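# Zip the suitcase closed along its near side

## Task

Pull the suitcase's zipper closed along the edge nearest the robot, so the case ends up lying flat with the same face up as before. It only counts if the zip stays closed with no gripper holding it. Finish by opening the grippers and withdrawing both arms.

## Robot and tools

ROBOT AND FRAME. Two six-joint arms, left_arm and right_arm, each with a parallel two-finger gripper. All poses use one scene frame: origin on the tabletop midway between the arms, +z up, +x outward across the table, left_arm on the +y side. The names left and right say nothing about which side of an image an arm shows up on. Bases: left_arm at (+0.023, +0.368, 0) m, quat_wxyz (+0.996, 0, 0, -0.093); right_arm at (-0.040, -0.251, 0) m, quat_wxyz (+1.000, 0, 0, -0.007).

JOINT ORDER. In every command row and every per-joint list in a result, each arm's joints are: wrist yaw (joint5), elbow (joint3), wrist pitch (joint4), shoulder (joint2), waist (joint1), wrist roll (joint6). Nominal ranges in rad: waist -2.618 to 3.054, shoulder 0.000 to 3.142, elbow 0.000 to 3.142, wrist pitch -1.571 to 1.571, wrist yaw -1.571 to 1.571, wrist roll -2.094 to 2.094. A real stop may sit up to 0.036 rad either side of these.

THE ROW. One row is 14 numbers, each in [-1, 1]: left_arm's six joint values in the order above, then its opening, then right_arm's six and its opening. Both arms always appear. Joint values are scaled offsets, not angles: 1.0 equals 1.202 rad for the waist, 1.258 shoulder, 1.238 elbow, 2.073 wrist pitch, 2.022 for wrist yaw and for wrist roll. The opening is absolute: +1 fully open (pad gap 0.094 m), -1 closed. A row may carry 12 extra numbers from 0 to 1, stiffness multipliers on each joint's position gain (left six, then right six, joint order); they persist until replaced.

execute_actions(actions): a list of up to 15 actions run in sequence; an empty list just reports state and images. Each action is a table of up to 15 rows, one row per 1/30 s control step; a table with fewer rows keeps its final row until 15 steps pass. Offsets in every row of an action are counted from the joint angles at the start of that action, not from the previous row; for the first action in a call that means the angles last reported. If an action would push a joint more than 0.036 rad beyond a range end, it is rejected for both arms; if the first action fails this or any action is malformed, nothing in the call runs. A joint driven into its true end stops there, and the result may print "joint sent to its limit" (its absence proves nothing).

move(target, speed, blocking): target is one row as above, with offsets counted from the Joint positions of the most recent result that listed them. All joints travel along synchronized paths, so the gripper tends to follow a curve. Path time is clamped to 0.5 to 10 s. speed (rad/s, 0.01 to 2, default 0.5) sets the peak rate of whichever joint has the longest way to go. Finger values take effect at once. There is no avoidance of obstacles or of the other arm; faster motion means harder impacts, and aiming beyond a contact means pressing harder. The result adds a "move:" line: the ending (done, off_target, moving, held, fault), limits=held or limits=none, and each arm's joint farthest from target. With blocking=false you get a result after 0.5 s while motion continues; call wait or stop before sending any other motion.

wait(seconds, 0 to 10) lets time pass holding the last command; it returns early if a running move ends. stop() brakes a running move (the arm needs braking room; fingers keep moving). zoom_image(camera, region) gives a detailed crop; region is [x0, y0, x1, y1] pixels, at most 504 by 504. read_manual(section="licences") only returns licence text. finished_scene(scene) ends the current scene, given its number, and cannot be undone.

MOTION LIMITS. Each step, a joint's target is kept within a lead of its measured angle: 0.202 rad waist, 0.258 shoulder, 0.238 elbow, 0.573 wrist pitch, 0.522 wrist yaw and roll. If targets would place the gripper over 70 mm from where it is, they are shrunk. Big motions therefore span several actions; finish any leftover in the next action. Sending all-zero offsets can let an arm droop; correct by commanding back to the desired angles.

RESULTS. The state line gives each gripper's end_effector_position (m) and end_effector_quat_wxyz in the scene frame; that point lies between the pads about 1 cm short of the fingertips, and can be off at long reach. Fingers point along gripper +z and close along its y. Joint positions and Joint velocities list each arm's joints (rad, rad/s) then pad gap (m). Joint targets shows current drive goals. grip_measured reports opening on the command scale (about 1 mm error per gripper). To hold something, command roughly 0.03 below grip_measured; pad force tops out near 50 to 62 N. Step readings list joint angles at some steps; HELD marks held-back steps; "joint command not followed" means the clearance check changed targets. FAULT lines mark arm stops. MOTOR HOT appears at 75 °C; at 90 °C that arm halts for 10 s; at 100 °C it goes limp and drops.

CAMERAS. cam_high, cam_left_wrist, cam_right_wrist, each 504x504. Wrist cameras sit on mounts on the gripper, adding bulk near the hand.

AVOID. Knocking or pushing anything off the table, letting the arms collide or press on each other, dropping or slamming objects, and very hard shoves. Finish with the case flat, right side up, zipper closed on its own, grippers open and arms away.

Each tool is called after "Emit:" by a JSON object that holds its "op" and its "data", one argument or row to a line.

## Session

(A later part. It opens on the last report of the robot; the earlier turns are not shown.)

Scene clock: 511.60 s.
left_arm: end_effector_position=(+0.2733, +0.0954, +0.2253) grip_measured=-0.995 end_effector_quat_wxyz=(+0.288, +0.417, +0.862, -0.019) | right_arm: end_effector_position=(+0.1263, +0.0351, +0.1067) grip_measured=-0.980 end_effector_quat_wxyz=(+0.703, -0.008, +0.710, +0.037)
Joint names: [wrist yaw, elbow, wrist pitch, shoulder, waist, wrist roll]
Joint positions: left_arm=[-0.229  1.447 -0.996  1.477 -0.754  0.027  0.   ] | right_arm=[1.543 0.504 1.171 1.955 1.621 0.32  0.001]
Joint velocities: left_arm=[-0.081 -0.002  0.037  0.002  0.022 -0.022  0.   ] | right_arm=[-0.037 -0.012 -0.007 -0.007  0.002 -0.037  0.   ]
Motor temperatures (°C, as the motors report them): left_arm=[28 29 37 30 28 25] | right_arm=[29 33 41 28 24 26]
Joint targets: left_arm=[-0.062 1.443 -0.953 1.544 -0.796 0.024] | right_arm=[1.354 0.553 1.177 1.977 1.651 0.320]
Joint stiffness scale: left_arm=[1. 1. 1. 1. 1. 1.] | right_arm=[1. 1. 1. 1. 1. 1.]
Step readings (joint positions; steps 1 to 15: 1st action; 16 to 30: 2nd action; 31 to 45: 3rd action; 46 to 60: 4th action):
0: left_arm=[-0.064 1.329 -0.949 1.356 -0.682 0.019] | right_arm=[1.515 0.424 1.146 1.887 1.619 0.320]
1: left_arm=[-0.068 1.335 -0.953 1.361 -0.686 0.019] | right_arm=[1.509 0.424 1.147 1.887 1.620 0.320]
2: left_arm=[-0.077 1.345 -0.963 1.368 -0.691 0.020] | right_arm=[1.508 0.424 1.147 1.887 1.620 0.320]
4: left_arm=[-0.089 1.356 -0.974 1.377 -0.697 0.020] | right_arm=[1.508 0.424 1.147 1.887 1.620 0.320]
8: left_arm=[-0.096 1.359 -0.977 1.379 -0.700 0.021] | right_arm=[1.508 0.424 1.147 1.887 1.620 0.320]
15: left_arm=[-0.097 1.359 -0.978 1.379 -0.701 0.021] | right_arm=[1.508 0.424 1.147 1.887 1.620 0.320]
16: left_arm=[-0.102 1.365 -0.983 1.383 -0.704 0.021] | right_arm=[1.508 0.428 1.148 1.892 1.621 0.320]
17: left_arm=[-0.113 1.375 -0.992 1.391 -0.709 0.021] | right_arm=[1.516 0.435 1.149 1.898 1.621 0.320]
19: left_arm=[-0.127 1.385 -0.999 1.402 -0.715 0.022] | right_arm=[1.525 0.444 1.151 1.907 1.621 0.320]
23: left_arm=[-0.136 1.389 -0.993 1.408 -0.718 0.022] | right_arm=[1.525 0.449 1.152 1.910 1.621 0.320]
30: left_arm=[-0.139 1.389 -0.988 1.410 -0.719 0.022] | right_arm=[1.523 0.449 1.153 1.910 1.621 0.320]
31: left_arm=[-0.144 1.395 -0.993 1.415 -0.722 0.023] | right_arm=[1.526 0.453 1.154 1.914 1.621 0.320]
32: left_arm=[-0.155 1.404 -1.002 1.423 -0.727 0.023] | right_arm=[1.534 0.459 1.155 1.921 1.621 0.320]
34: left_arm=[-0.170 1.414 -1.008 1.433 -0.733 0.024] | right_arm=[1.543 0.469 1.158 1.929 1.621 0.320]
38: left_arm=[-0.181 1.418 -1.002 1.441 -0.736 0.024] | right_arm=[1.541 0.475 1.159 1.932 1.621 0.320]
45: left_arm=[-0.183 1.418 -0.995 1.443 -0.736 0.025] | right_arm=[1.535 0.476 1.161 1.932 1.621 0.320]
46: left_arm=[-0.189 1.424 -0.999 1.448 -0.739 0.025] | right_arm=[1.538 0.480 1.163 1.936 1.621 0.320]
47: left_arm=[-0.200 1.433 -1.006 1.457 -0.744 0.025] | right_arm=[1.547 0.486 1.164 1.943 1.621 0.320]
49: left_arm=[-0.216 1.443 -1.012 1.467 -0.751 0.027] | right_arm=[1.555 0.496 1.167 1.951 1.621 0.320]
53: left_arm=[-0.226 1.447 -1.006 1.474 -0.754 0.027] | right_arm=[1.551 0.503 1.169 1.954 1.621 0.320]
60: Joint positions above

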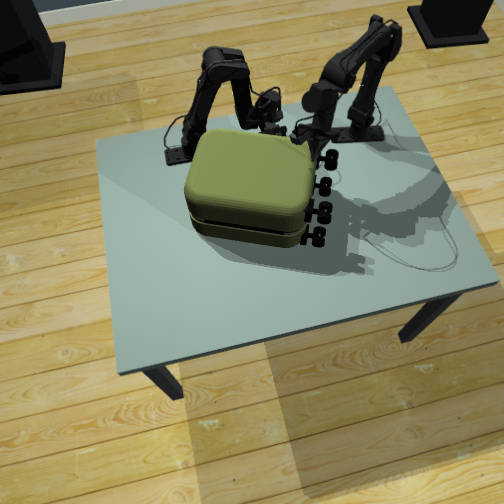

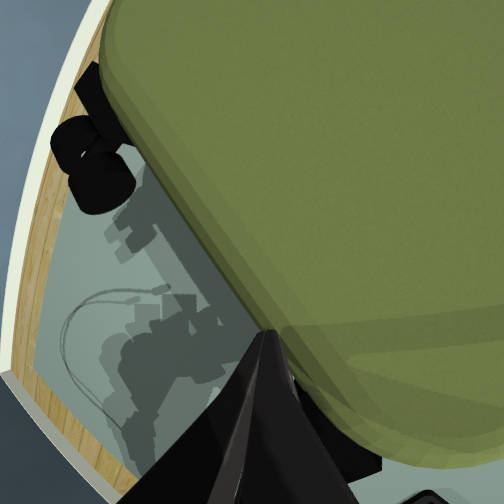

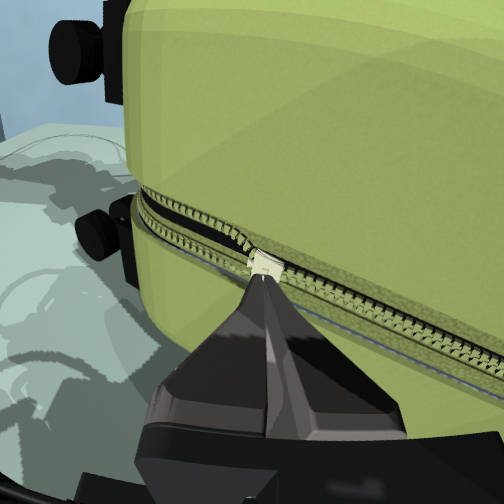

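Emit:
{"op": "execute_actions", "data": {
  "actions": [
    [[0.08,0,0.02,0.05,-0.03,0,-1,-0.11,0.065,0.004,0.038,0.0,0,-1]],
    [[0.08,0,0.02,0.05,-0.03,0,-1,-0.11,0.065,0.004,0.038,0.0,0,-1]],
    [[0.08,0,0.02,0.05,-0.03,0,-1,-0.11,0.065,0.004,0.038,0.0,0,-1]]
  ]
}}

Scene clock: 521.73 s.
left_arm: end_effector_position=(+0.2887, +0.0939, +0.2259) grip_measured=-0.995 end_effector_quat_wxyz=(+0.311, +0.409, +0.858, +0.007) | right_arm: end_effector_position=(+0.1318, +0.0643, +0.1068) grip_measured=-0.980 end_effector_quat_wxyz=(+0.698, +0.013, +0.712, +0.073)
Joint names: [wrist yaw, elbow, wrist pitch, shoulder, waist, wrist roll]
Joint positions: left_arm=[-0.296  1.447 -0.95   1.5   -0.754  0.037  0.   ] | right_arm=[1.498 0.604 1.216 2.021 1.598 0.322 0.001]
Joint velocities: left_arm=[ 0.037  0.007  0.051  0.007 -0.022  0.037 -0.   ] | right_arm=[-0.066 -0.002 -0.037 -0.007 -0.012  0.11   0.   ]
Motor temperatures (°C, as the motors report them): left_arm=[29 28 37 30 28 25] | right_arm=[31 33 40 27 24 26]
Joint targets: left_arm=[-0.114 1.447 -0.929 1.553 -0.790 0.034] | right_arm=[1.300 0.650 1.205 2.045 1.606 0.320]
Joint stiffness scale: left_arm=[1. 1. 1. 1. 1. 1.] | right_arm=[1. 1. 1. 1. 1. 1.]
Step readings (joint positions; steps 1 to 15: 1st action; 16 to 30: 2nd action; 31 to 45: 3rd action):
0: left_arm=[-0.229 1.447 -0.996 1.477 -0.754 0.027] | right_arm=[1.543 0.504 1.172 1.955 1.621 0.320]
1: left_arm=[-0.229 1.447 -0.996 1.477 -0.754 0.028] | right_arm=[1.544 0.509 1.173 1.958 1.619 0.320]
2: left_arm=[-0.233 1.447 -0.995 1.477 -0.754 0.028] | right_arm=[1.550 0.516 1.175 1.965 1.618 0.320]
4: left_arm=[-0.242 1.447 -0.992 1.480 -0.754 0.029] | right_arm=[1.551 0.529 1.178 1.973 1.615 0.320]
8: left_arm=[-0.250 1.447 -0.987 1.482 -0.754 0.030] | right_arm=[1.541 0.536 1.180 1.976 1.613 0.320]
15: left_arm=[-0.252 1.447 -0.985 1.483 -0.754 0.030] | right_arm=[1.536 0.536 1.183 1.976 1.613 0.320]
16: left_arm=[-0.253 1.447 -0.984 1.483 -0.754 0.031] | right_arm=[1.537 0.541 1.185 1.979 1.613 0.320]
17: left_arm=[-0.256 1.447 -0.983 1.484 -0.754 0.031] | right_arm=[1.543 0.549 1.187 1.986 1.611 0.320]
19: left_arm=[-0.266 1.447 -0.980 1.486 -0.754 0.032] | right_arm=[1.543 0.561 1.190 1.994 1.608 0.320]
23: left_arm=[-0.274 1.447 -0.973 1.489 -0.754 0.033] | right_arm=[1.531 0.569 1.193 1.998 1.606 0.320]
30: left_arm=[-0.276 1.447 -0.970 1.491 -0.754 0.034] | right_arm=[1.523 0.570 1.197 1.998 1.606 0.320]
31: left_arm=[-0.277 1.447 -0.969 1.491 -0.754 0.034] | right_arm=[1.524 0.574 1.199 2.001 1.605 0.320]
32: left_arm=[-0.280 1.447 -0.968 1.492 -0.754 0.035] | right_arm=[1.529 0.582 1.202 2.008 1.604 0.320]
34: left_arm=[-0.289 1.447 -0.964 1.494 -0.754 0.036] | right_arm=[1.528 0.595 1.206 2.016 1.600 0.320]
38: left_arm=[-0.296 1.447 -0.956 1.498 -0.754 0.037] | right_arm=[1.513 0.603 1.211 2.021 1.598 0.321]
45: Joint positions above

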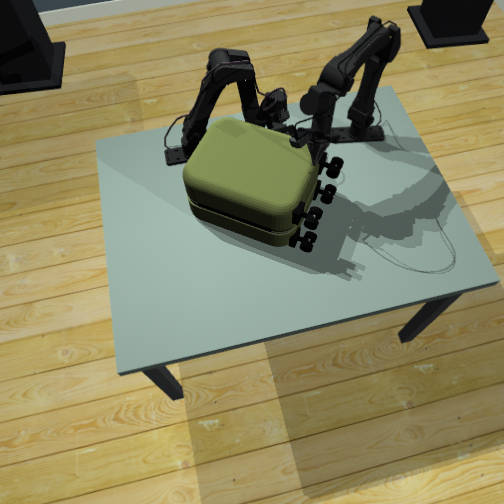

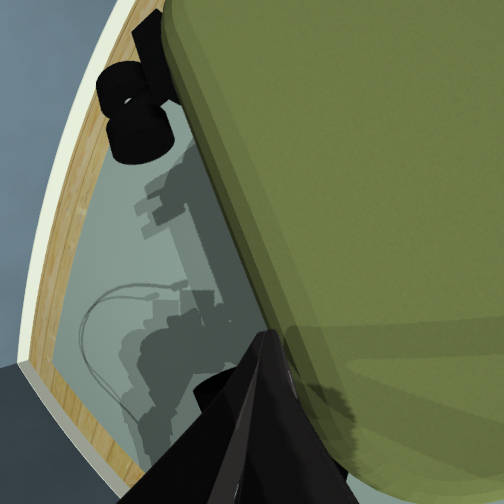

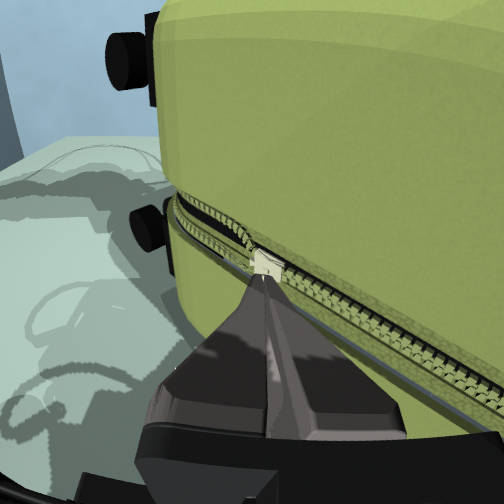

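Emit:
{"op": "move", "data": {
  "target": [0.1,0.25,0.02,0.0,0.15,-0.4,-1,-0.01,0.025,0.008,0.01,0,0,-1],
  "speed": 0.5
}}

Emit:
{"op": "move", "data": {
  "target": [0.05,0.3,0.03,0.355,0.11,-0.4,0.5,0,0.025,0.008,0.01,0,0,-1],
  "speed": 0.5
}}

Scene clock: 544.47 s.
left_arm: end_effector_position=(+0.3357, +0.0930, +0.3373) grip_measured=-0.995 end_effector_quat_wxyz=(+0.336, -0.022, +0.905, -0.261) | right_arm: end_effector_position=(+0.1321, +0.0631, +0.1073) grip_measured=-0.980 end_effector_quat_wxyz=(+0.699, +0.017, +0.711, +0.072)
Joint names: [wrist yaw, elbow, wrist pitch, shoulder, waist, wrist roll]
Joint positions: left_arm=[-0.099  1.729 -0.924  1.5   -0.58  -0.767  0.   ] | right_arm=[1.505 0.604 1.218 2.021 1.598 0.324 0.001]
Joint velocities: left_arm=[ 0.022 -0.017 -0.037 -0.002 -0.007 -0.081  0.   ] | right_arm=[-0.007 -0.012  0.022 -0.007 -0.007 -0.007 -0.   ]
Motor temperatures (°C, as the motors report them): left_arm=[31 28 37 30 28 25] | right_arm=[32 34 39 27 24 26]
Joint targets: left_arm=[-0.094 1.756 -0.908 1.500 -0.574 -0.772] | right_arm=[1.478 0.635 1.232 2.033 1.598 0.322]
Joint stiffness scale: left_arm=[1. 1. 1. 1. 1. 1.] | right_arm=[1. 1. 1. 1. 1. 1.]
move: off_target (left_arm, right_arm); limits=none; left_arm: farthest joint: the elbow, 0.027 radians from its target (0.310 radians at the start); right_arm: farthest joint: the elbow, 0.031 radians from its target (0.031 radians at the start)

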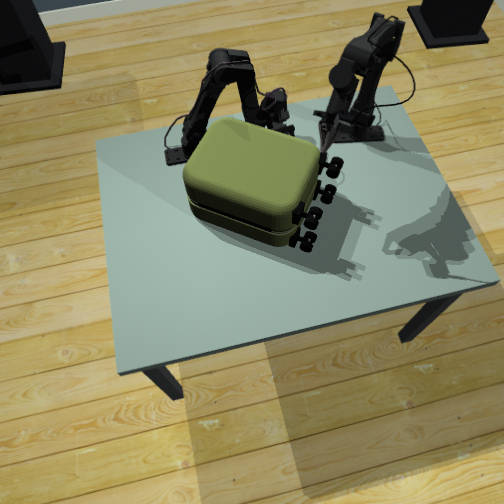

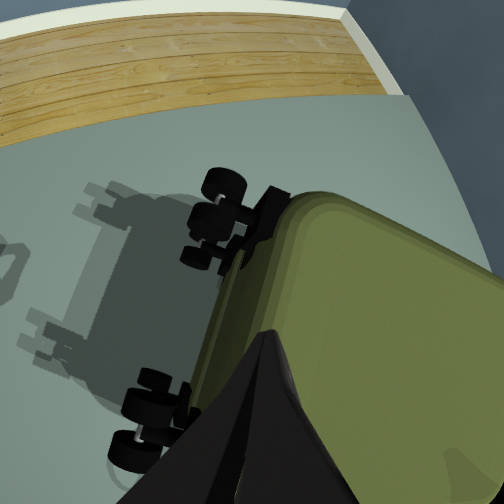

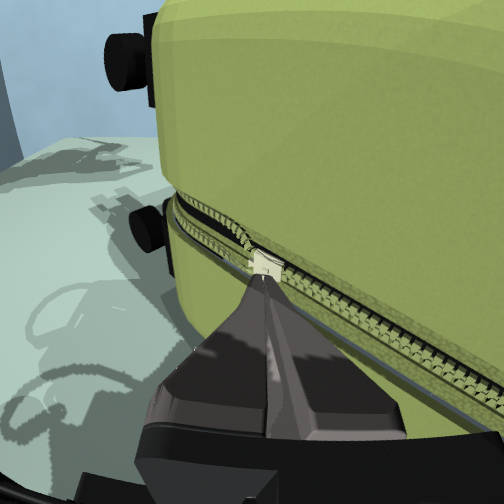

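Scene clock: 546.87 s.
left_arm: end_effector_position=(+0.4520, +0.0510, +0.2819) grip_measured=+0.497 end_effector_quat_wxyz=(+0.178, -0.414, +0.820, -0.353) | right_arm: end_effector_position=(+0.1321, +0.0630, +0.1074) grip_measured=-0.980 end_effector_quat_wxyz=(+0.699, +0.018, +0.711, +0.072)
Joint names: [wrist yaw, elbow, wrist pitch, shoulder, waist, wrist roll]
Joint positions: left_arm=[-0.001  2.068 -0.877  1.948 -0.453 -1.574  0.07 ] | right_arm=[1.506 0.604 1.219 2.021 1.598 0.326 0.001]
Joint velocities: left_arm=[ 0.081 -0.002  0.095  0.012 -0.002 -0.007 -0.   ] | right_arm=[ 0.007 -0.002  0.007  0.007 -0.007 -0.081  0.   ]
Motor temperatures (°C, as the motors report them): left_arm=[30 28 37 30 28 25] | right_arm=[31 33 39 27 24 26]
Joint targets: left_arm=[0.002 2.101 -0.862 1.947 -0.448 -1.575] | right_arm=[1.505 0.635 1.235 2.033 1.598 0.324]
Joint stiffness scale: left_arm=[1. 1. 1. 1. 1. 1.] | right_arm=[1. 1. 1. 1. 1. 1.]
move: off_target (left_arm, right_arm); limits=none; left_arm: farthest joint: the elbow, 0.033 radians from its target (0.371 radians at the start); right_arm: farthest joint: the elbow, 0.031 radians from its target (0.031 radians at the start)

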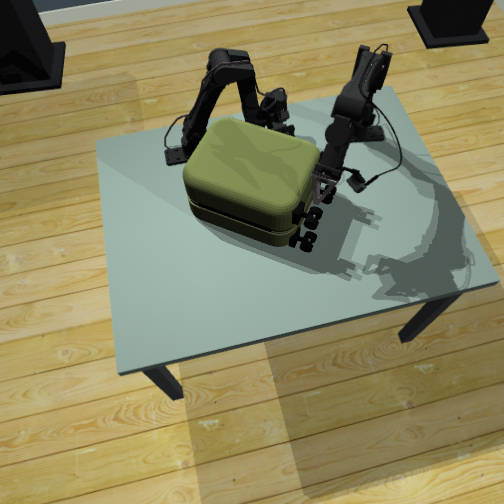

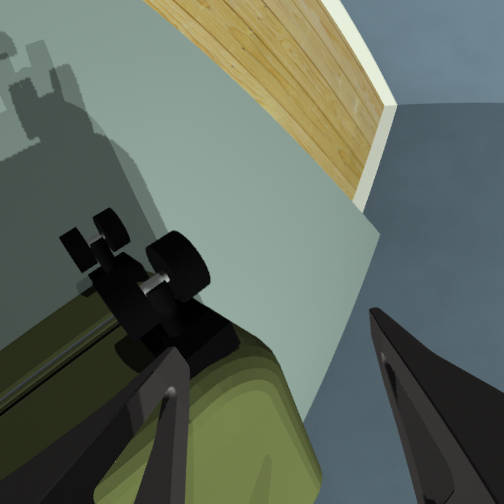

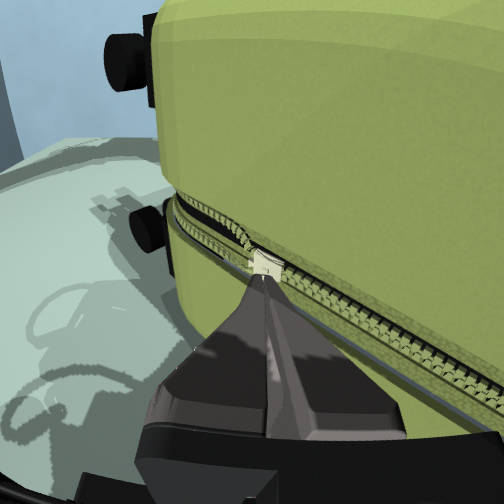

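Emit:
{"op": "execute_actions", "data": {
  "actions": []
}}

Scene clock: 564.17 s.
left_arm: end_effector_position=(+0.4520, +0.0510, +0.2819) grip_measured=+0.497 end_effector_quat_wxyz=(+0.178, -0.415, +0.820, -0.353) | right_arm: end_effector_position=(+0.1321, +0.0630, +0.1074) grip_measured=-0.980 end_effector_quat_wxyz=(+0.699, +0.018, +0.711, +0.072)
Joint names: [wrist yaw, elbow, wrist pitch, shoulder, waist, wrist roll]
Joint positions: left_arm=[-0.001  2.068 -0.877  1.948 -0.453 -1.575  0.07 ] | right_arm=[1.506 0.604 1.219 2.021 1.598 0.326 0.001]
Joint velocities: left_arm=[-0.037  0.007 -0.081 -0.012  0.017 -0.037  0.   ] | right_arm=[ 0.007  0.002  0.037 -0.002 -0.017 -0.037 -0.001]
Motor temperatures (°C, as the motors report them): left_arm=[29 29 38 32 28 25] | right_arm=[30 33 39 28 24 26]
Joint targets: left_arm=[0.002 2.101 -0.862 1.947 -0.448 -1.576] | right_arm=[1.505 0.635 1.235 2.033 1.598 0.324]
Joint stiffness scale: left_arm=[1. 1. 1. 1. 1. 1.] | right_arm=[1. 1. 1. 1. 1. 1.]

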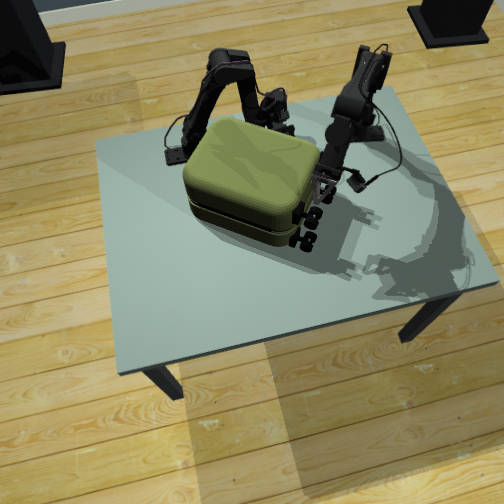

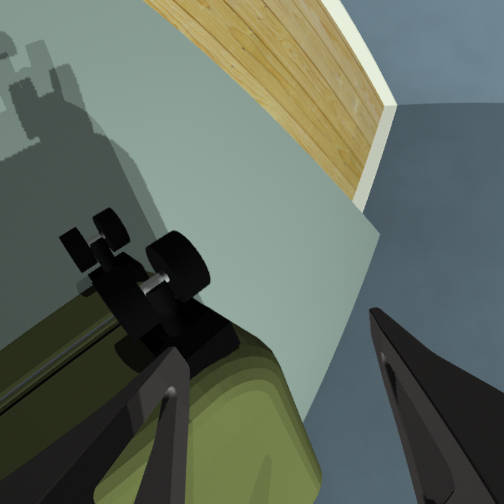

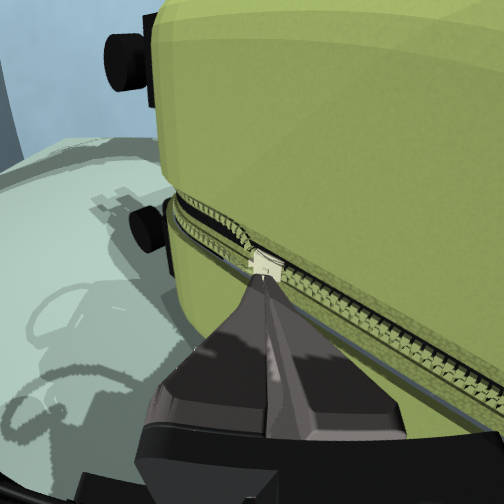

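Emit:
{"op": "move", "data": {
  "target": [0,-0.254,-0.225,-0.403,-0.114,0,0.5,0,0.025,0.008,0.01,0,0,-1],
  "speed": 0.4
}}

Scene clock: 588.67 s.
left_arm: end_effector_position=(+0.2637, +0.1366, +0.2969) grip_measured=+0.497 end_effector_quat_wxyz=(+0.103, -0.378, +0.887, -0.243) | right_arm: end_effector_position=(+0.1321, +0.0630, +0.1074) grip_measured=-0.980 end_effector_quat_wxyz=(+0.699, +0.018, +0.711, +0.073)
Joint names: [wrist yaw, elbow, wrist pitch, shoulder, waist, wrist roll]
Joint positions: left_arm=[-0.001  1.764 -1.338  1.464 -0.583 -1.575  0.07 ] | right_arm=[1.506 0.604 1.219 2.021 1.598 0.327 0.001]
Joint velocities: left_arm=[ 0.037  0.002  0.007  0.012 -0.007  0.051 -0.   ] | right_arm=[-0.007 -0.002  0.007 -0.002 -0.007  0.007  0.001]
Motor temperatures (°C, as the motors report them): left_arm=[28 30 38 33 28 25] | right_arm=[29 33 39 28 24 26]
Joint targets: left_arm=[-0.001 1.754 -1.344 1.441 -0.590 -1.575] | right_arm=[1.506 0.635 1.235 2.033 1.598 0.326]
Joint stiffness scale: left_arm=[1. 1. 1. 1. 1. 1.] | right_arm=[1. 1. 1. 1. 1. 1.]
move: off_target (left_arm, right_arm); limits=none; left_arm: farthest joint: the shoulder, 0.023 radians from its target (0.507 radians at the start); right_arm: farthest joint: the elbow, 0.031 radians from its target (0.031 radians at the start)

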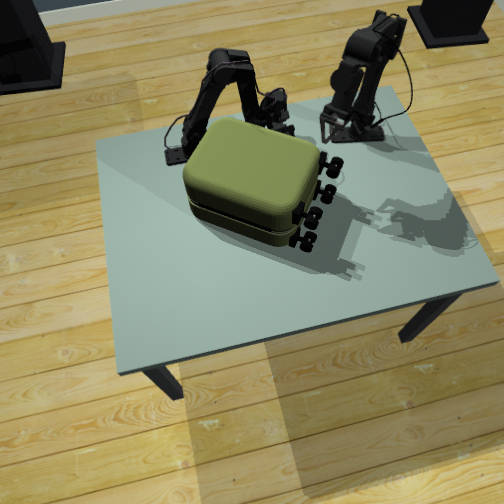

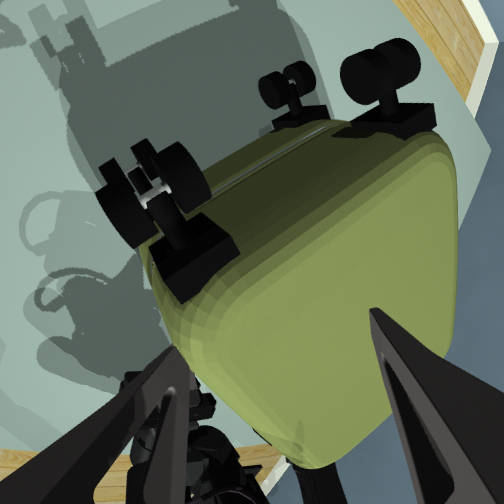

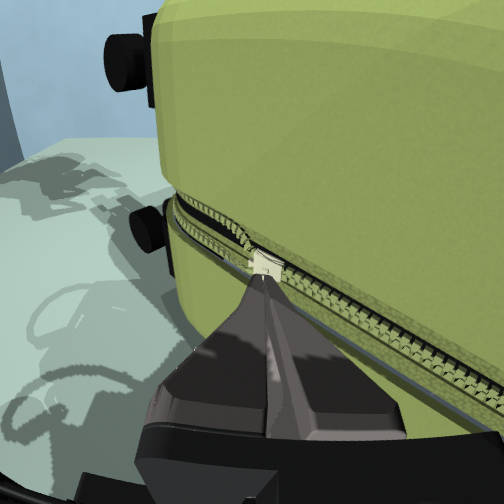

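Emit:
{"op": "move", "data": {
  "target": [0,-0.308,0.09,-0.132,0.11,0,1,0,0.025,0.008,0.01,0,0,-1],
  "speed": 0.4
}}

Scene clock: 603.07 s.
left_arm: end_effector_position=(+0.2707, +0.1835, +0.2264) grip_measured=+1.000 end_effector_quat_wxyz=(+0.103, -0.437, +0.870, -0.205) | right_arm: end_effector_position=(+0.1321, +0.0630, +0.1074) grip_measured=-0.980 end_effector_quat_wxyz=(+0.699, +0.019, +0.711, +0.073)
Joint names: [wrist yaw, elbow, wrist pitch, shoulder, waist, wrist roll]
Joint positions: left_arm=[-0.001  1.387 -1.164  1.331 -0.458 -1.575  0.094] | right_arm=[1.506 0.604 1.219 2.021 1.598 0.328 0.001]
Joint velocities: left_arm=[ 0.007 -0.002  0.051 -0.007 -0.002 -0.037  0.   ] | right_arm=[-0.007 -0.002 -0.022 -0.012 -0.002  0.022 -0.001]
Motor temperatures (°C, as the motors report them): left_arm=[28 28 37 32 28 25] | right_arm=[28 33 39 28 24 26]
Joint targets: left_arm=[-0.001 1.383 -1.151 1.298 -0.451 -1.575] | right_arm=[1.506 0.635 1.235 2.033 1.598 0.327]
Joint stiffness scale: left_arm=[1. 1. 1. 1. 1. 1.] | right_arm=[1. 1. 1. 1. 1. 1.]
move: off_target (left_arm, right_arm); limits=none; left_arm: farthest joint: the shoulder, 0.033 radians from its target (0.166 radians at the start); right_arm: farthest joint: the elbow, 0.031 radians from its target (0.031 radians at the start)

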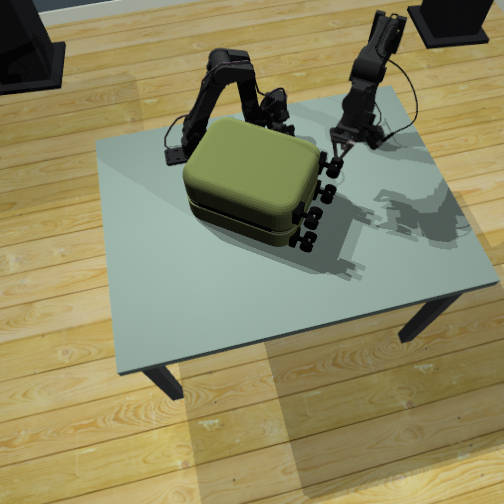

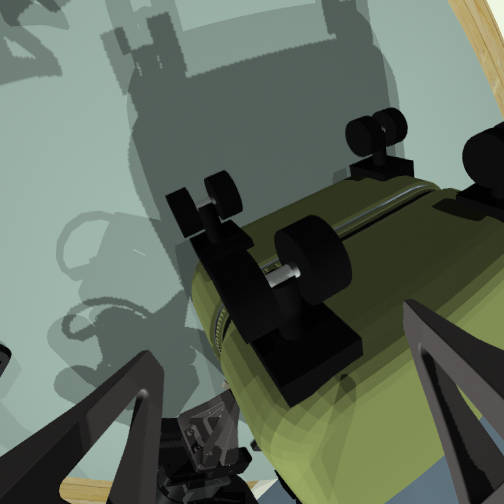

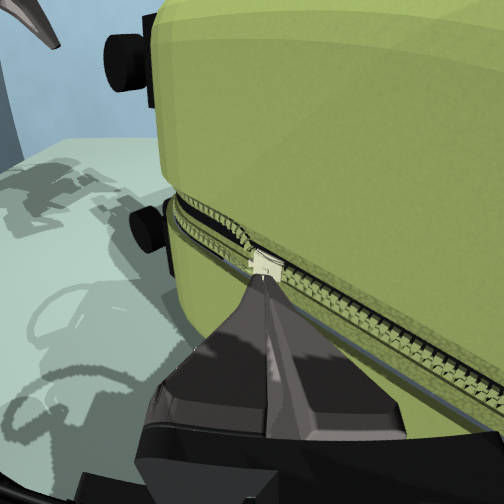

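Emit:
{"op": "move", "data": {
  "target": [0,-0.128,0.105,0.044,0.03,0,1,0,0.025,0.008,0.01,0,0,-1],
  "speed": 0.2
}}

Scene clock: 610.83 s.
left_arm: end_effector_position=(+0.2945, +0.1777, +0.1797) grip_measured=+1.000 end_effector_quat_wxyz=(+0.106, -0.449, +0.863, -0.205) | right_arm: end_effector_position=(+0.1321, +0.0630, +0.1074) grip_measured=-0.980 end_effector_quat_wxyz=(+0.699, +0.019, +0.711, +0.073)
Joint names: [wrist yaw, elbow, wrist pitch, shoulder, waist, wrist roll]
Joint positions: left_arm=[-0.001  1.233 -0.96   1.378 -0.429 -1.575  0.094] | right_arm=[1.506 0.604 1.219 2.021 1.598 0.329 0.001]
Joint velocities: left_arm=[-0.022 -0.017  0.037 -0.007 -0.012 -0.007  0.   ] | right_arm=[-0.037 -0.007  0.051 -0.002 -0.012 -0.051 -0.001]
Motor temperatures (°C, as the motors report them): left_arm=[28 28 36 32 28 25] | right_arm=[28 33 39 28 24 26]
Joint targets: left_arm=[-0.001 1.229 -0.947 1.386 -0.422 -1.575] | right_arm=[1.506 0.635 1.235 2.033 1.598 0.328]
Joint stiffness scale: left_arm=[1. 1. 1. 1. 1. 1.] | right_arm=[1. 1. 1. 1. 1. 1.]
move: off_target (right_arm); limits=none; left_arm: farthest joint: the wrist pitch, 0.014 radians from its target (0.218 radians at the start); right_arm: farthest joint: the elbow, 0.031 radians from its target (0.031 radians at the start)

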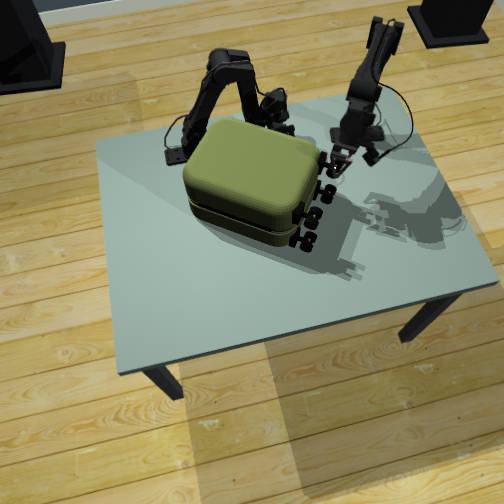

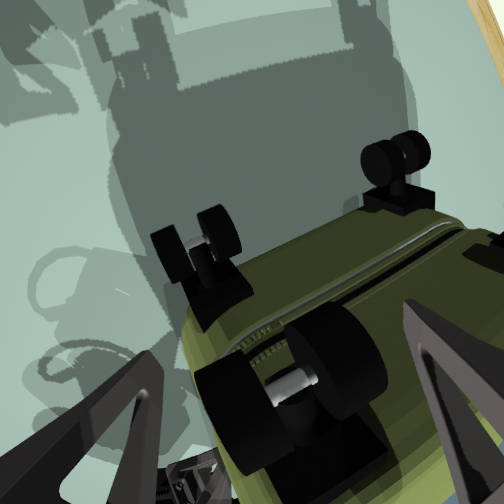

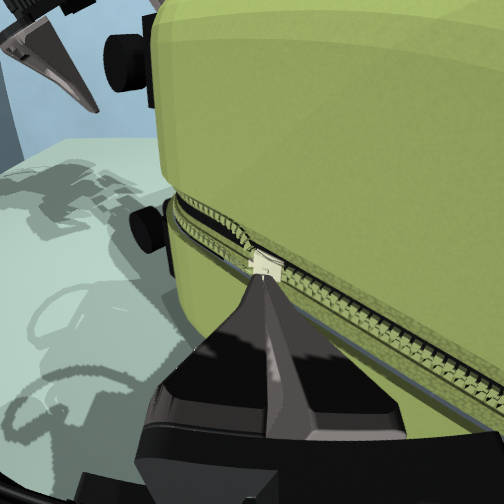

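Emit:
{"op": "execute_actions", "data": {
  "actions": [
    [[0,0,0.008,0,0,0,0.3,0,0.025,0.008,0.01,0,0,-1]],
    [[0,0,0,0,0,0,-0.2,0,0,0,0,0,0,-1]],
    [[0,0,0,0,0,0,-0.2,0,0,0,0,0,0,-1]]
  ]
}}

Scene clock: 618.23 s.
left_arm: end_effector_position=(+0.2968, +0.1760, +0.1811) grip_measured=+0.208 end_effector_quat_wxyz=(+0.109, -0.450, +0.861, -0.211) | right_arm: end_effector_position=(+0.1321, +0.0629, +0.1074) grip_measured=-0.980 end_effector_quat_wxyz=(+0.699, +0.021, +0.711, +0.075)
Joint names: [wrist yaw, elbow, wrist pitch, shoulder, waist, wrist roll]
Joint positions: left_arm=[-0.001  1.232 -0.946  1.378 -0.429 -1.578  0.057] | right_arm=[1.506 0.604 1.219 2.021 1.598 0.333 0.001]
Joint velocities: left_arm=[-0.007 -0.012 -0.051  0.007 -0.002 -0.022  0.002] | right_arm=[ 0.022  0.002  0.11   0.032 -0.012  0.081  0.001]
Motor temperatures (°C, as the motors report them): left_arm=[28 28 36 31 28 25] | right_arm=[28 33 39 28 24 26]
Joint targets: left_arm=[-0.001 1.232 -0.946 1.378 -0.429 -1.578] | right_arm=[1.506 0.604 1.219 2.021 1.598 0.332]
Joint stiffness scale: left_arm=[1. 1. 1. 1. 1. 1.] | right_arm=[1. 1. 1. 1. 1. 1.]
Step readings (joint positions; steps 1 to 15: 1st action; 16 to 30: 2nd action; 31 to 45: 3rd action):
0: left_arm=[-0.001 1.233 -0.959 1.378 -0.429 -1.575] | right_arm=[1.506 0.604 1.219 2.021 1.598 0.329]
1: left_arm=[-0.001 1.233 -0.959 1.378 -0.429 -1.575] | right_arm=[1.506 0.604 1.219 2.021 1.598 0.329]
2: left_arm=[-0.001 1.233 -0.959 1.378 -0.429 -1.575] | right_arm=[1.506 0.604 1.219 2.021 1.598 0.330]
4: left_arm=[-0.001 1.232 -0.947 1.378 -0.429 -1.575] | right_arm=[1.506 0.604 1.219 2.021 1.598 0.330]
8: left_arm=[-0.001 1.232 -0.946 1.378 -0.429 -1.575] | right_arm=[1.506 0.604 1.219 2.021 1.598 0.331]
15: left_arm=[-0.001 1.232 -0.946 1.378 -0.429 -1.575] | right_arm=[1.506 0.604 1.219 2.021 1.598 0.331]
16: left_arm=[-0.001 1.232 -0.946 1.378 -0.429 -1.576] | right_arm=[1.506 0.604 1.219 2.021 1.598 0.331]
17: left_arm=[-0.001 1.232 -0.946 1.378 -0.429 -1.578] | right_arm=[1.506 0.604 1.219 2.021 1.598 0.331]
19: left_arm=[-0.001 1.232 -0.946 1.378 -0.429 -1.578] | right_arm=[1.506 0.604 1.219 2.021 1.598 0.332]
23: left_arm=[-0.001 1.232 -0.946 1.378 -0.429 -1.578] | right_arm=[1.506 0.604 1.219 2.021 1.598 0.332]
30: left_arm=[-0.001 1.232 -0.946 1.378 -0.429 -1.578] | right_arm=[1.506 0.604 1.219 2.021 1.598 0.332]
31: left_arm=[-0.001 1.232 -0.946 1.378 -0.429 -1.578] | right_arm=[1.506 0.604 1.219 2.021 1.598 0.332]
32: left_arm=[-0.001 1.232 -0.946 1.378 -0.429 -1.578] | right_arm=[1.506 0.604 1.219 2.021 1.598 0.332]
34: left_arm=[-0.001 1.232 -0.946 1.378 -0.429 -1.578] | right_arm=[1.506 0.604 1.219 2.021 1.598 0.333]
38: left_arm=[-0.001 1.232 -0.946 1.378 -0.429 -1.578] | right_arm=[1.506 0.604 1.219 2.021 1.598 0.333]
45: Joint positions above

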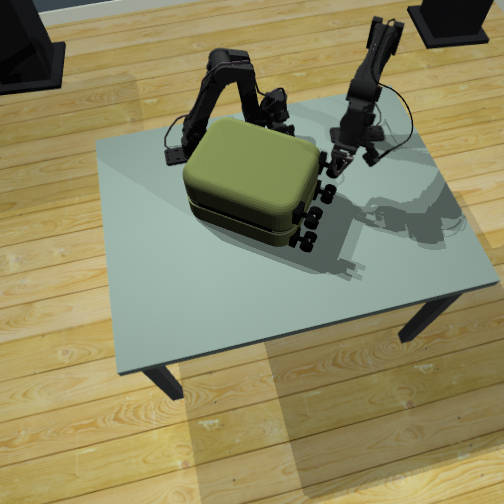

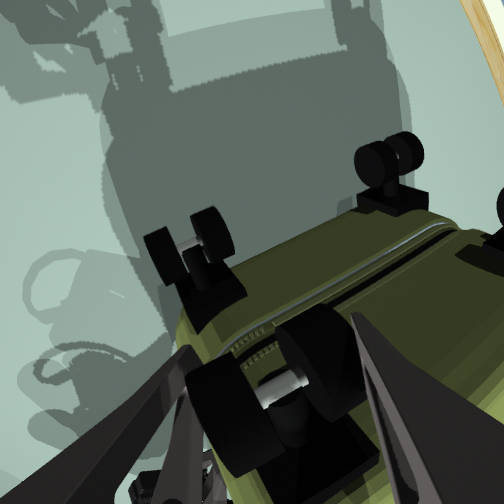

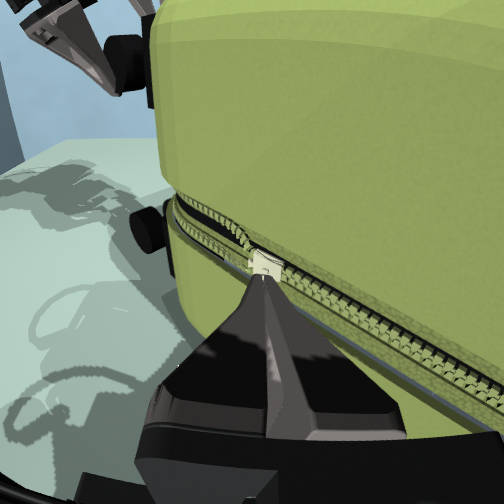

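Emit:
{"op": "move", "data": {
  "target": [0,-0.11,-0.03,-0.21,-0.02,-0.15,0.05,0,0.025,0.008,0.01,0,0,-1],
  "speed": 0.1
}}

Scene clock: 629.87 s.
left_arm: end_effector_position=(+0.2555, +0.2109, +0.1816) grip_measured=+0.208 end_effector_quat_wxyz=(+0.098, -0.562, +0.791, -0.221) | right_arm: end_effector_position=(+0.1299, +0.0618, +0.1075) grip_measured=-0.980 end_effector_quat_wxyz=(+0.700, +0.023, +0.710, +0.073)
Joint names: [wrist yaw, elbow, wrist pitch, shoulder, waist, wrist roll]
Joint positions: left_arm=[-0.041  1.085 -1.004  1.166 -0.438 -1.85   0.057] | right_arm=[1.52  0.604 1.219 2.022 1.605 0.334 0.001]
Joint velocities: left_arm=[ 0.051  0.002  0.007 -0.007  0.002  0.007 -0.   ] | right_arm=[-0.037  0.012 -0.007 -0.002 -0.007  0.007  0.   ]
Motor temperatures (°C, as the motors report them): left_arm=[28 28 36 31 28 25] | right_arm=[28 32 39 28 24 26]
Joint targets: left_arm=[-0.000 1.096 -1.008 1.113 -0.453 -1.881] | right_arm=[1.506 0.635 1.235 2.033 1.598 0.333]
Joint stiffness scale: left_arm=[1. 1. 1. 1. 1. 1.] | right_arm=[1. 1. 1. 1. 1. 1.]
move: off_target (left_arm, right_arm); limits=none; left_arm: farthest joint: the shoulder, 0.052 radians from its target (0.264 radians at the start); right_arm: farthest joint: the elbow, 0.031 radians from its target (0.031 radians at the start)

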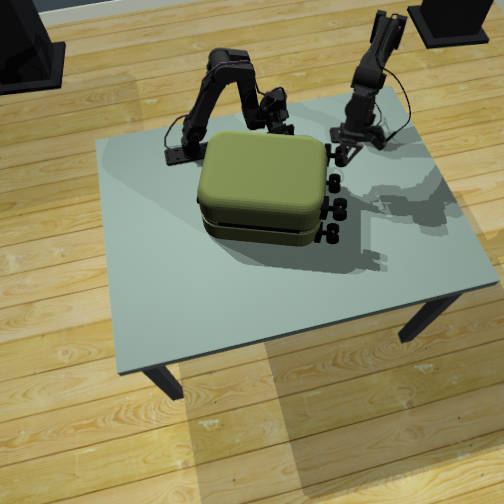

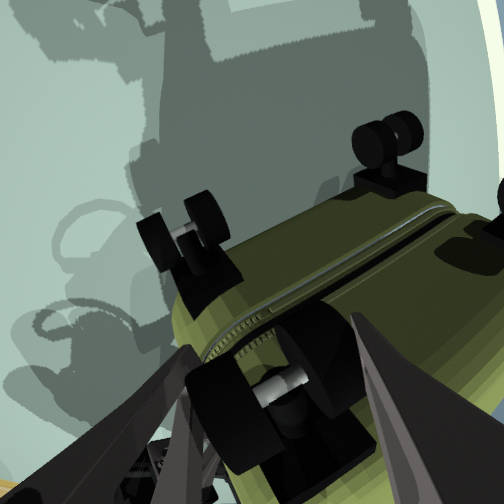

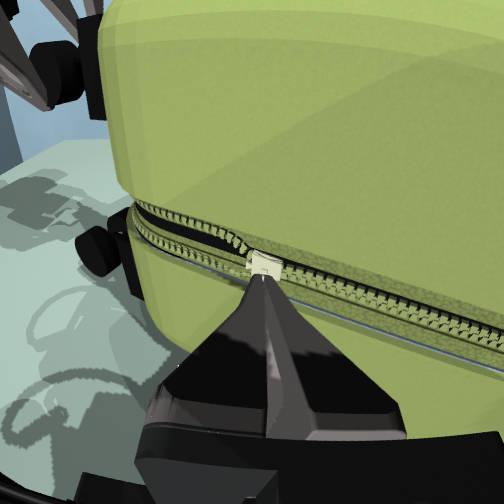

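Emit:
{"op": "move", "data": {
  "target": [0,-0.06,-0.044,-0.18,-0.015,-0.125,0.05,-0.005,0.025,0.008,0.01,0,0,-1],
  "speed": 0.1
}}

Scene clock: 645.80 s.
left_arm: end_effector_position=(+0.2208, +0.2336, +0.1817) grip_measured=+0.208 end_effector_quat_wxyz=(-0.080, +0.630, -0.736, +0.235) | right_arm: end_effector_position=(+0.1280, +0.0651, +0.1073) grip_measured=-0.980 end_effector_quat_wxyz=(+0.698, +0.018, +0.711, +0.080)
Joint names: [wrist yaw, elbow, wrist pitch, shoulder, waist, wrist roll]
Joint positions: left_arm=[-0.049  0.992 -1.071  0.992 -0.451 -2.041  0.057] | right_arm=[1.507 0.604 1.224 2.022 1.611 0.334 0.001]
Joint velocities: left_arm=[-0.022 -0.002 -0.037  0.007  0.017  0.007 -0.001] | right_arm=[ 0.007  0.012 -0.007  0.017  0.007  0.007  0.002]
Motor temperatures (°C, as the motors report them): left_arm=[28 29 36 31 28 25] | right_arm=[27 33 38 28 24 26]
Joint targets: left_arm=[-0.042 1.011 -1.095 0.939 -0.456 -2.078] | right_arm=[1.509 0.635 1.236 2.035 1.605 0.334]
Joint stiffness scale: left_arm=[1. 1. 1. 1. 1. 1.] | right_arm=[1. 1. 1. 1. 1. 1.]
joint sent to its limit (left arm) — the command would take the wrist roll past its lower limit, so that joint was sent only as far as its limit.
move: off_target (left_arm, right_arm); limits=none; left_arm: farthest joint: the wrist roll, 0.062 radians from its target (0.253 radians at the start); right_arm: farthest joint: the elbow, 0.031 radians from its target (0.031 radians at the start)

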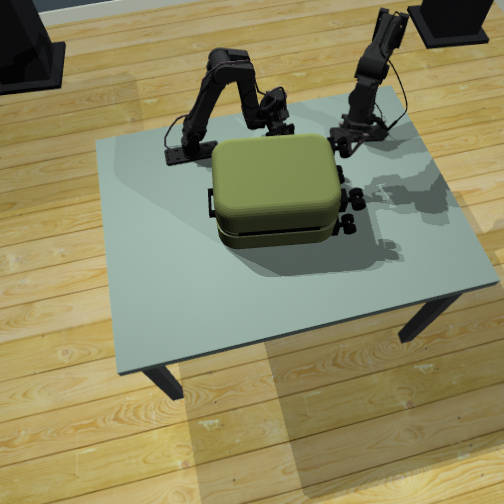

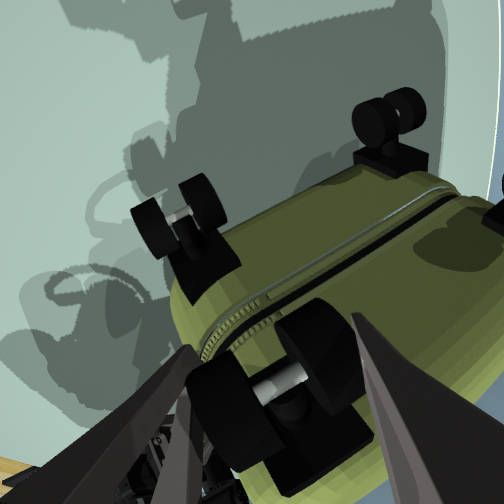

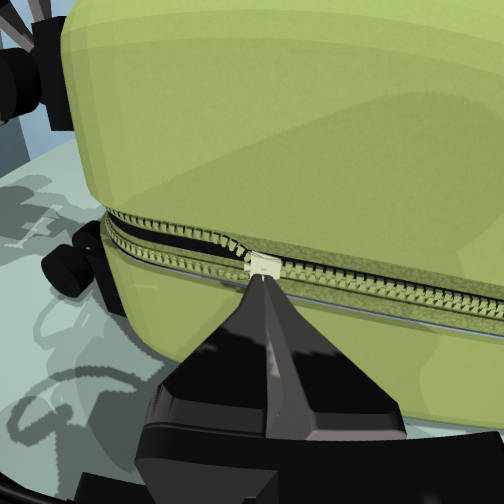

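Emit:
{"op": "move", "data": {
  "target": [0,0.01,0,-0.02,-0.03,-0.01,0.05,-0.07,0.165,-0.01,0.11,0,0,-1],
  "speed": 0.08
}}

Scene clock: 660.13 s.
left_arm: end_effector_position=(+0.2256, +0.2453, +0.1806) grip_measured=+0.208 end_effector_quat_wxyz=(-0.118, +0.631, -0.735, +0.219) | right_arm: end_effector_position=(+0.1294, +0.0862, +0.1065) grip_measured=-0.980 end_effector_quat_wxyz=(+0.704, +0.069, +0.703, +0.076)
Joint names: [wrist yaw, elbow, wrist pitch, shoulder, waist, wrist roll]
Joint positions: left_arm=[-0.133  0.989 -1.081  0.992 -0.463 -2.035  0.057] | right_arm=[1.583 0.753 1.237 2.122 1.606 0.338 0.001]
Joint velocities: left_arm=[-0.066 -0.002  0.022 -0.017 -0.002 -0.007 -0.001] | right_arm=[ 0.007  0.017 -0.022 -0.017 -0.002  0.022  0.001]
Motor temperatures (°C, as the motors report them): left_arm=[28 29 35 31 28 25] | right_arm=[28 33 38 28 24 26]
Joint targets: left_arm=[-0.049 1.004 -1.071 0.966 -0.487 -2.061] | right_arm=[1.366 0.808 1.203 2.161 1.610 0.334]
Joint stiffness scale: left_arm=[1. 1. 1. 1. 1. 1.] | right_arm=[1. 1. 1. 1. 1. 1.]
move: off_target (left_arm, right_arm); limits=none; left_arm: farthest joint: the wrist yaw, 0.084 radians from its target (0.000 radians at the start); right_arm: farthest joint: the wrist yaw, 0.217 radians from its target (0.141 radians at the start)

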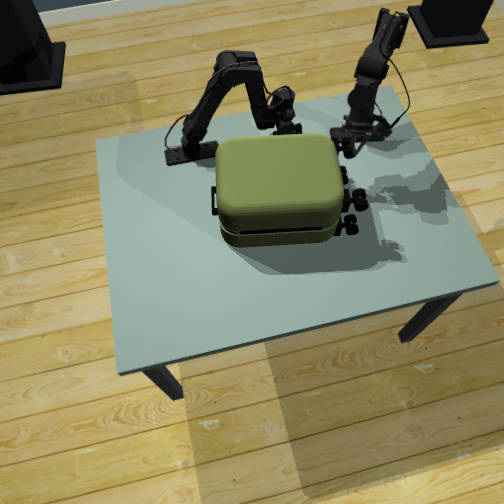

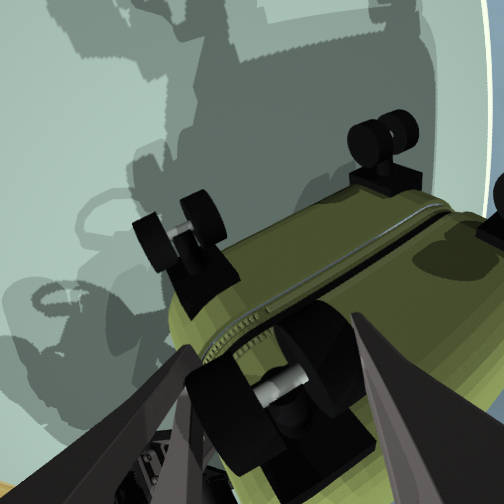

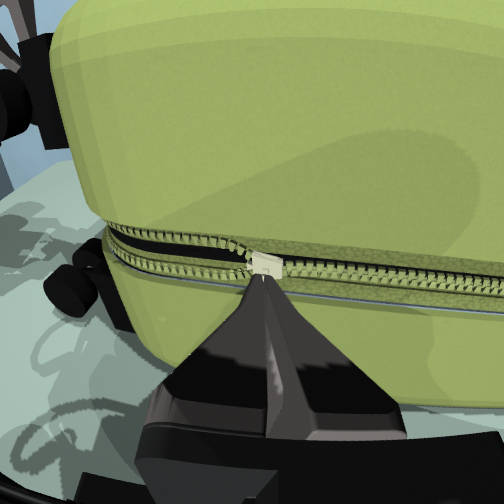

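Emit:
{"op": "move", "data": {
  "target": [0.16,-0.04,0,0,-0.06,-0.01,0.05,-0.1,0.17,-0.02,0.125,0,0,-1],
  "speed": 0.1
}}

Scene clock: 668.60 s.
left_arm: end_effector_position=(+0.2230, +0.2434, +0.1794) grip_measured=+0.208 end_effector_quat_wxyz=(-0.114, +0.629, -0.738, +0.218) | right_arm: end_effector_position=(+0.1342, +0.1213, +0.1063) grip_measured=-0.980 end_effector_quat_wxyz=(+0.699, +0.111, +0.698, +0.108)
Joint names: [wrist yaw, elbow, wrist pitch, shoulder, waist, wrist roll]
Joint positions: left_arm=[-0.131  0.987 -1.085  0.992 -0.475 -2.04   0.057] | right_arm=[1.583 0.922 1.269 2.222 1.591 0.342 0.001]
Joint velocities: left_arm=[ 0.066  0.012 -0.066 -0.022  0.002 -0.051  0.002] | right_arm=[-0.037  0.007 -0.022  0.007 -0.017 -0.037  0.   ]
Motor temperatures (°C, as the motors report them): left_arm=[29 29 35 31 28 25] | right_arm=[29 33 37 28 24 26]
Joint targets: left_arm=[0.190 0.939 -1.081 0.992 -0.535 -2.055] | right_arm=[1.380 0.963 1.195 2.279 1.606 0.338]
Joint stiffness scale: left_arm=[1. 1. 1. 1. 1. 1.] | right_arm=[1. 1. 1. 1. 1. 1.]
move: off_target (left_arm, right_arm); limits=none; left_arm: farthest joint: the wrist yaw, 0.322 radians from its target (0.324 radians at the start); right_arm: farthest joint: the wrist yaw, 0.202 radians from its target (0.202 radians at the start)

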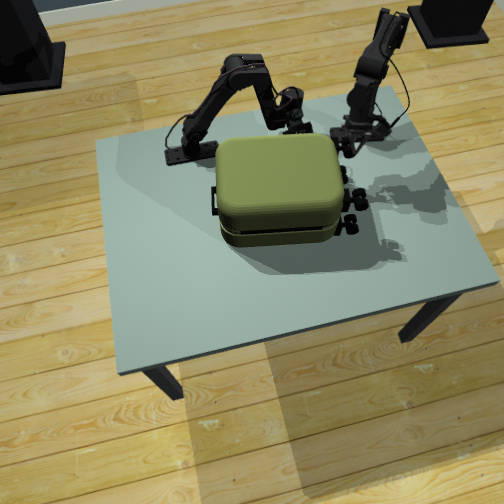

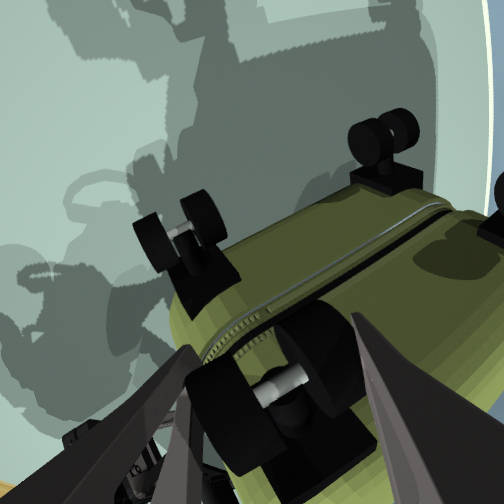

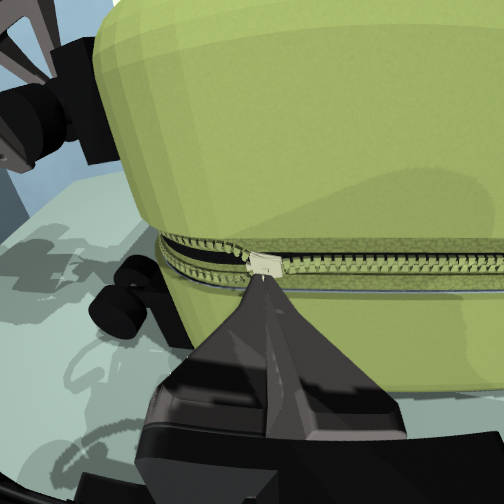

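Emit:
{"op": "move", "data": {
  "target": [0.16,-0.04,0,0,-0.05,-0.01,0.05,-0.1,0.17,-0.07,0.125,-0.01,0,-1],
  "speed": 0.1
}}

Scene clock: 680.67 s.
left_arm: end_effector_position=(+0.2234, +0.2439, +0.1795) grip_measured=+0.208 end_effector_quat_wxyz=(-0.116, +0.629, -0.737, +0.218) | right_arm: end_effector_position=(+0.1436, +0.1546, +0.1065) grip_measured=-0.980 end_effector_quat_wxyz=(+0.697, +0.140, +0.693, +0.120)
Joint names: [wrist yaw, elbow, wrist pitch, shoulder, waist, wrist roll]
Joint positions: left_arm=[-0.134  0.987 -1.085  0.992 -0.474 -2.039  0.057] | right_arm=[1.583 1.102 1.235 2.313 1.567 0.346 0.001]
Joint velocities: left_arm=[-0.007 -0.002  0.022 -0.012 -0.012 -0.037 -0.   ] | right_arm=[ 0.037 -0.012  0.007 -0.007 -0.007 -0.022 -0.   ]
Motor temperatures (°C, as the motors report them): left_arm=[35 28 35 30 28 25] | right_arm=[30 34 36 28 24 26]
Joint targets: left_arm=[0.192 0.937 -1.085 0.992 -0.535 -2.060] | right_arm=[1.381 1.132 1.124 2.380 1.578 0.342]
Joint stiffness scale: left_arm=[1. 1. 1. 1. 1. 1.] | right_arm=[1. 1. 1. 1. 1. 1.]
move: off_target (left_arm, right_arm); limits=none; left_arm: farthest joint: the wrist yaw, 0.327 radians from its target (0.324 radians at the start); right_arm: farthest joint: the wrist yaw, 0.202 radians from its target (0.202 radians at the start)

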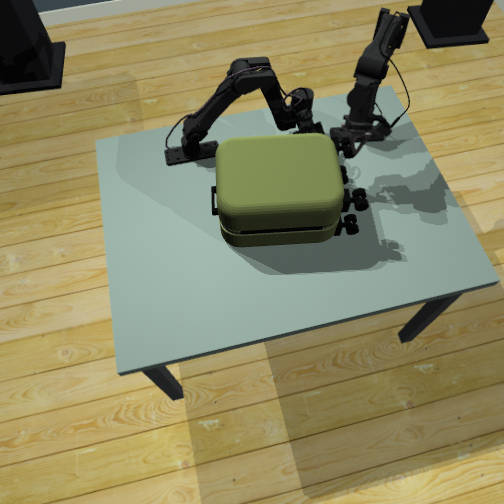

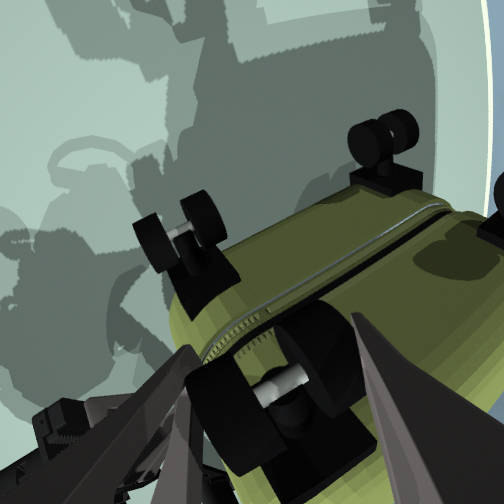

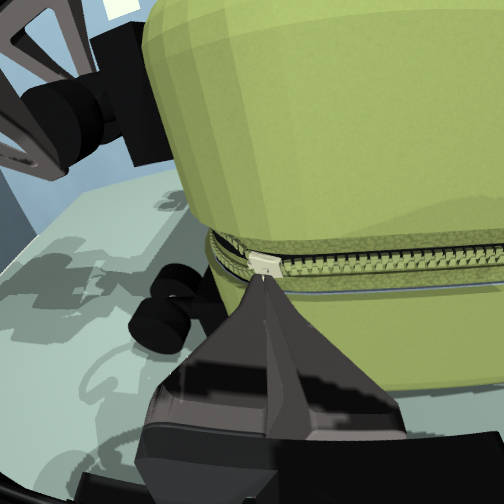

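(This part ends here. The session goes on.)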